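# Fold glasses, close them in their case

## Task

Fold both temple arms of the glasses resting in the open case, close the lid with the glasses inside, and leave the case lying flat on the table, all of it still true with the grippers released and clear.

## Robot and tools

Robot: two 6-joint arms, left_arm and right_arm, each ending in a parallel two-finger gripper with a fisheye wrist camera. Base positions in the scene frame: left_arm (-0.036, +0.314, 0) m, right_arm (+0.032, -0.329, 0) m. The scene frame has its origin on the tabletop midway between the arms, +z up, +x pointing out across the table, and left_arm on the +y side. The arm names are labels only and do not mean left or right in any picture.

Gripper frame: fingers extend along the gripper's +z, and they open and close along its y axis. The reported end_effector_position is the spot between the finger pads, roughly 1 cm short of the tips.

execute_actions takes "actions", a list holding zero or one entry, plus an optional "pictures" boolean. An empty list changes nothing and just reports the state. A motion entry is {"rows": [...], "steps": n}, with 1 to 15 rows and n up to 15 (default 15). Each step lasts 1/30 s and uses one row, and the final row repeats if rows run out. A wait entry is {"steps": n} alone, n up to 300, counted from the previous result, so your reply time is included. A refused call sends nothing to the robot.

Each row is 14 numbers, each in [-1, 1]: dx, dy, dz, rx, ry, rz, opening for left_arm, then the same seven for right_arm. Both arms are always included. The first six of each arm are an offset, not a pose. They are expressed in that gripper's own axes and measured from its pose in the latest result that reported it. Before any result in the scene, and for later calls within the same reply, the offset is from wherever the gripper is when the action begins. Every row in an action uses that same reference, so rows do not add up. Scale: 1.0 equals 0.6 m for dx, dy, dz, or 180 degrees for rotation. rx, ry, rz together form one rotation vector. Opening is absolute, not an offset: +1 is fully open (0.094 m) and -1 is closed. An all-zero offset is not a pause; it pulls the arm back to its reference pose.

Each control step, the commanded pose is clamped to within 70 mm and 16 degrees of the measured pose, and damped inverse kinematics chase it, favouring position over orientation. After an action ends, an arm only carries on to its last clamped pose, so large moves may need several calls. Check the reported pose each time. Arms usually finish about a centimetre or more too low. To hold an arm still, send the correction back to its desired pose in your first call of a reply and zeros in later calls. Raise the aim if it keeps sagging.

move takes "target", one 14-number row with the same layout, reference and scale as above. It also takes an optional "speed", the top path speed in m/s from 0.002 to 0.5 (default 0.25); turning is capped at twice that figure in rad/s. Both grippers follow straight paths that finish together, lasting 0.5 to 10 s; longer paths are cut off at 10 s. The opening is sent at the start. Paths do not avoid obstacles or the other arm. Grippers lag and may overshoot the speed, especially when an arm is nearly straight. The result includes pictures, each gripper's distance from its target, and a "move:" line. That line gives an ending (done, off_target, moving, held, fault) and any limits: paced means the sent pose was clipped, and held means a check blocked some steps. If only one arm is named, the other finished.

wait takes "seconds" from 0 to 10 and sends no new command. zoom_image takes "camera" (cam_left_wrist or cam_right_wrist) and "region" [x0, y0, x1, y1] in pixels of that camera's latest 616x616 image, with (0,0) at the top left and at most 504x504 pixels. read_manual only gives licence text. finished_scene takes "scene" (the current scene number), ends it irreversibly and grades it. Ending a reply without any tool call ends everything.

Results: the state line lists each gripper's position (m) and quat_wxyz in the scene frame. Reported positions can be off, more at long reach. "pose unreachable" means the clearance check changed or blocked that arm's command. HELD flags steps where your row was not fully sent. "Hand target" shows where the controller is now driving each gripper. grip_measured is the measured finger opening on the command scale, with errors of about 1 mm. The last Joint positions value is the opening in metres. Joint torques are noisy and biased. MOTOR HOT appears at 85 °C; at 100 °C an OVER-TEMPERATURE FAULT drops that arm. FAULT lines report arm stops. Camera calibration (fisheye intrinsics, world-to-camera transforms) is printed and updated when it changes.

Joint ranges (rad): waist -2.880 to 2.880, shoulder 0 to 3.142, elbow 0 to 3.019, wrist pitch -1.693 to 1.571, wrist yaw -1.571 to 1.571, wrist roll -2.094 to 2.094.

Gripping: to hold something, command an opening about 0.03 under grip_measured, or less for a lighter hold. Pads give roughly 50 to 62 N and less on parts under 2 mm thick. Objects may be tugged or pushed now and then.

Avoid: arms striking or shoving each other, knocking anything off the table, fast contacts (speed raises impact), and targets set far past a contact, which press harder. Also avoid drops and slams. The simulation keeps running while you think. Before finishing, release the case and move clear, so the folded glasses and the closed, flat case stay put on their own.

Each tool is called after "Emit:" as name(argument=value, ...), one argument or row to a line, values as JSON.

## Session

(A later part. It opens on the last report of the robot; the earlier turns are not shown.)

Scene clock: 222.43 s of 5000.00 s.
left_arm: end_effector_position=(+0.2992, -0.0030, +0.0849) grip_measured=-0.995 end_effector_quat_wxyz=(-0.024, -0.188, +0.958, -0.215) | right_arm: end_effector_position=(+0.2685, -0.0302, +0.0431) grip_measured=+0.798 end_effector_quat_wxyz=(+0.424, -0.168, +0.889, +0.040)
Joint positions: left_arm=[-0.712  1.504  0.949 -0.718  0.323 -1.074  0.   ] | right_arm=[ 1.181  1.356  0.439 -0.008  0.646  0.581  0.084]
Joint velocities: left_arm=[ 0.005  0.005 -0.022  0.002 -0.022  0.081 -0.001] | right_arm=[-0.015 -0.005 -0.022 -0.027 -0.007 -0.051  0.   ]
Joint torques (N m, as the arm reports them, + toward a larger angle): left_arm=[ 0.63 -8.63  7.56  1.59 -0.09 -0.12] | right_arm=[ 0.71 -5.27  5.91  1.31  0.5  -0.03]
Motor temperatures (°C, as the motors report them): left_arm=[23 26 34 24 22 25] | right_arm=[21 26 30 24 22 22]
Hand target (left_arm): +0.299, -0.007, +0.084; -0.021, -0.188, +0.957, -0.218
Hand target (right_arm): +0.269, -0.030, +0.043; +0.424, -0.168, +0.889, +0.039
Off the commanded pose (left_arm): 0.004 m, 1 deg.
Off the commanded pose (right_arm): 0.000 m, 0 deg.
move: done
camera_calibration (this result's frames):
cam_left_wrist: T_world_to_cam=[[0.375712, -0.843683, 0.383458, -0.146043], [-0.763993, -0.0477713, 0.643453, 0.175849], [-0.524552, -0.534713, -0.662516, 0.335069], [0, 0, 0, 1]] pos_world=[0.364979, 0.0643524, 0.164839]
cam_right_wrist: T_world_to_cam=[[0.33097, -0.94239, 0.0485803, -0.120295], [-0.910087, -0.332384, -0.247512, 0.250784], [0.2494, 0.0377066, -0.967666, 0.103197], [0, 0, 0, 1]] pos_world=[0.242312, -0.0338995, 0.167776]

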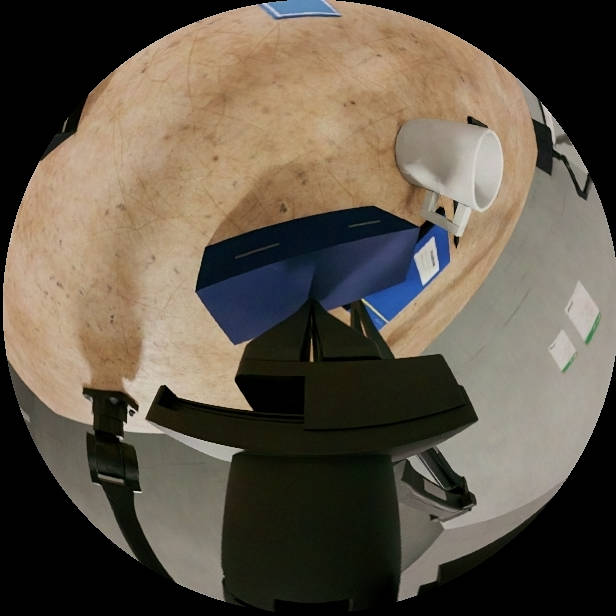

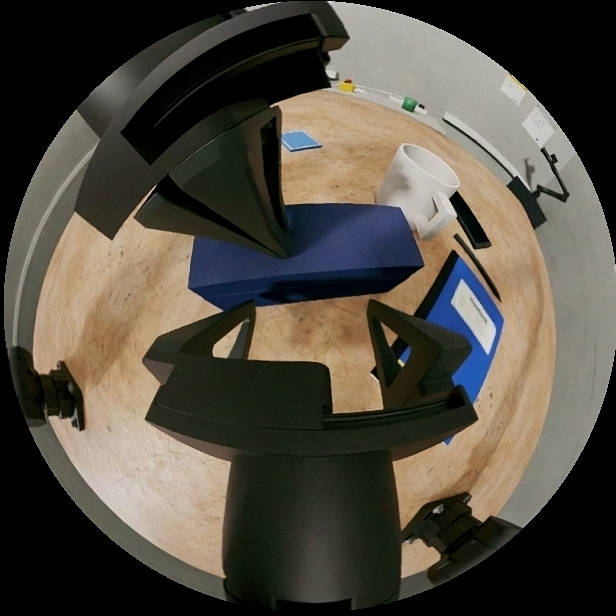

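Emit:
move(
  target=[0,0,-0.16,0,0,0,-1,0.01,0,-0.09,0,0,0,0.8],
  speed=0.12,
)

Emit:
zoom_image(
  camera="cam_right_wrist",
  region=[170,140,450,320],
)

Scene clock: 227.20 s of 5000.00 s.
left_arm: end_effector_position=(+0.2811, +0.0462, +0.1439) grip_measured=-0.995 end_effector_quat_wxyz=(-0.045, -0.196, +0.960, -0.192) | right_arm: end_effector_position=(+0.2267, -0.0414, +0.0722) grip_measured=+0.798 end_effector_quat_wxyz=(+0.423, -0.172, +0.889, +0.037)
Joint positions: left_arm=[-0.636  1.354  0.979 -0.985  0.34  -1.002  0.   ] | right_arm=[ 1.313  1.189  0.432 -0.26   0.72   0.714  0.084]
Joint velocities: left_arm=[-0.015  0.005 -0.002 -0.002  0.037 -0.051 -0.001] | right_arm=[-0.015 -0.024 -0.022  0.002 -0.037  0.037 -0.   ]
Joint torques (N m, as the arm reports them, + toward a larger angle): left_arm=[ 1.57 -8.75 13.58  0.25  0.12  0.14] | right_arm=[ 1.28 -4.67  6.45  0.94  0.68  0.1 ]
Motor temperatures (°C, as the motors report them): left_arm=[23 26 34 24 22 25] | right_arm=[21 26 30 24 23 22]
Hand target (left_arm): +0.296, +0.039, +0.173; -0.024, -0.188, +0.958, -0.214
Hand target (right_arm): +0.225, -0.043, +0.073; +0.424, -0.168, +0.889, +0.040
Off the commanded pose (left_arm): 0.033 m, 4 deg.
Off the commanded pose (right_arm): 0.003 m, 1 deg.
After step 90, 0.53 s passed at rest.
move: off_target (left_arm)
camera_calibration (this result's frames):
cam_left_wrist: T_world_to_cam=[[0.399177, -0.854569, 0.332219, -0.11911], [-0.729063, -0.0761203, 0.6802, 0.112563], [-0.55599, -0.513729, -0.65342, 0.397597], [0, 0, 0, 1]] pos_world=[0.350672, 0.111038, 0.222803]
cam_right_wrist: T_world_to_cam=[[0.335824, -0.940235, 0.0563995, -0.120021], [-0.9084, -0.339122, -0.244552, 0.215383], [0.249062, 0.030893, -0.967995, 0.141996], [0, 0, 0, 1]] pos_world=[0.200594, -0.0441937, 0.196893]

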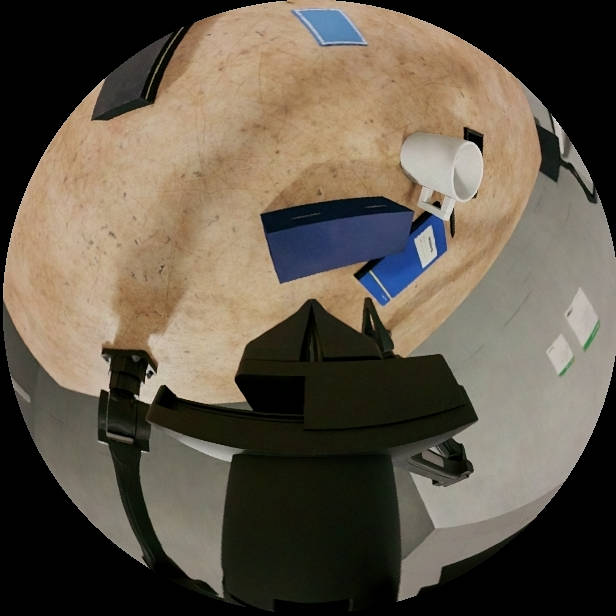

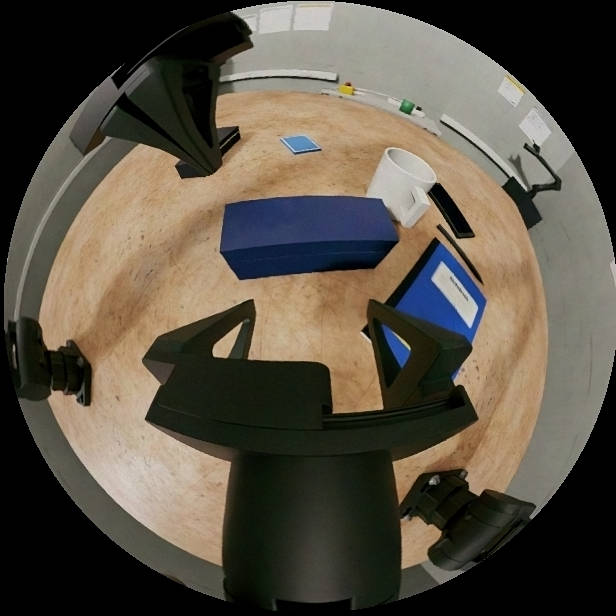

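Region (170, 140, 450, 320) of cam_right_wrist's 616x616 image, scaled by 1.800, with more detail than that image has; it fills the top 324 rows of this view, and the rest is white.

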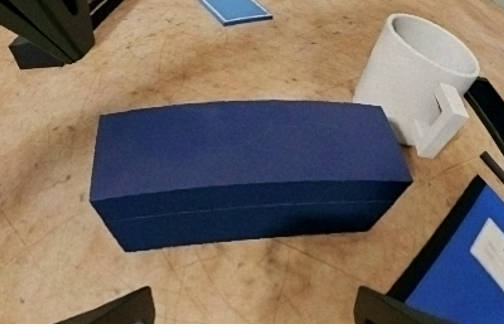

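Emit:
finished_scene(
  scene=2,
)

The scene is finished: the task was done.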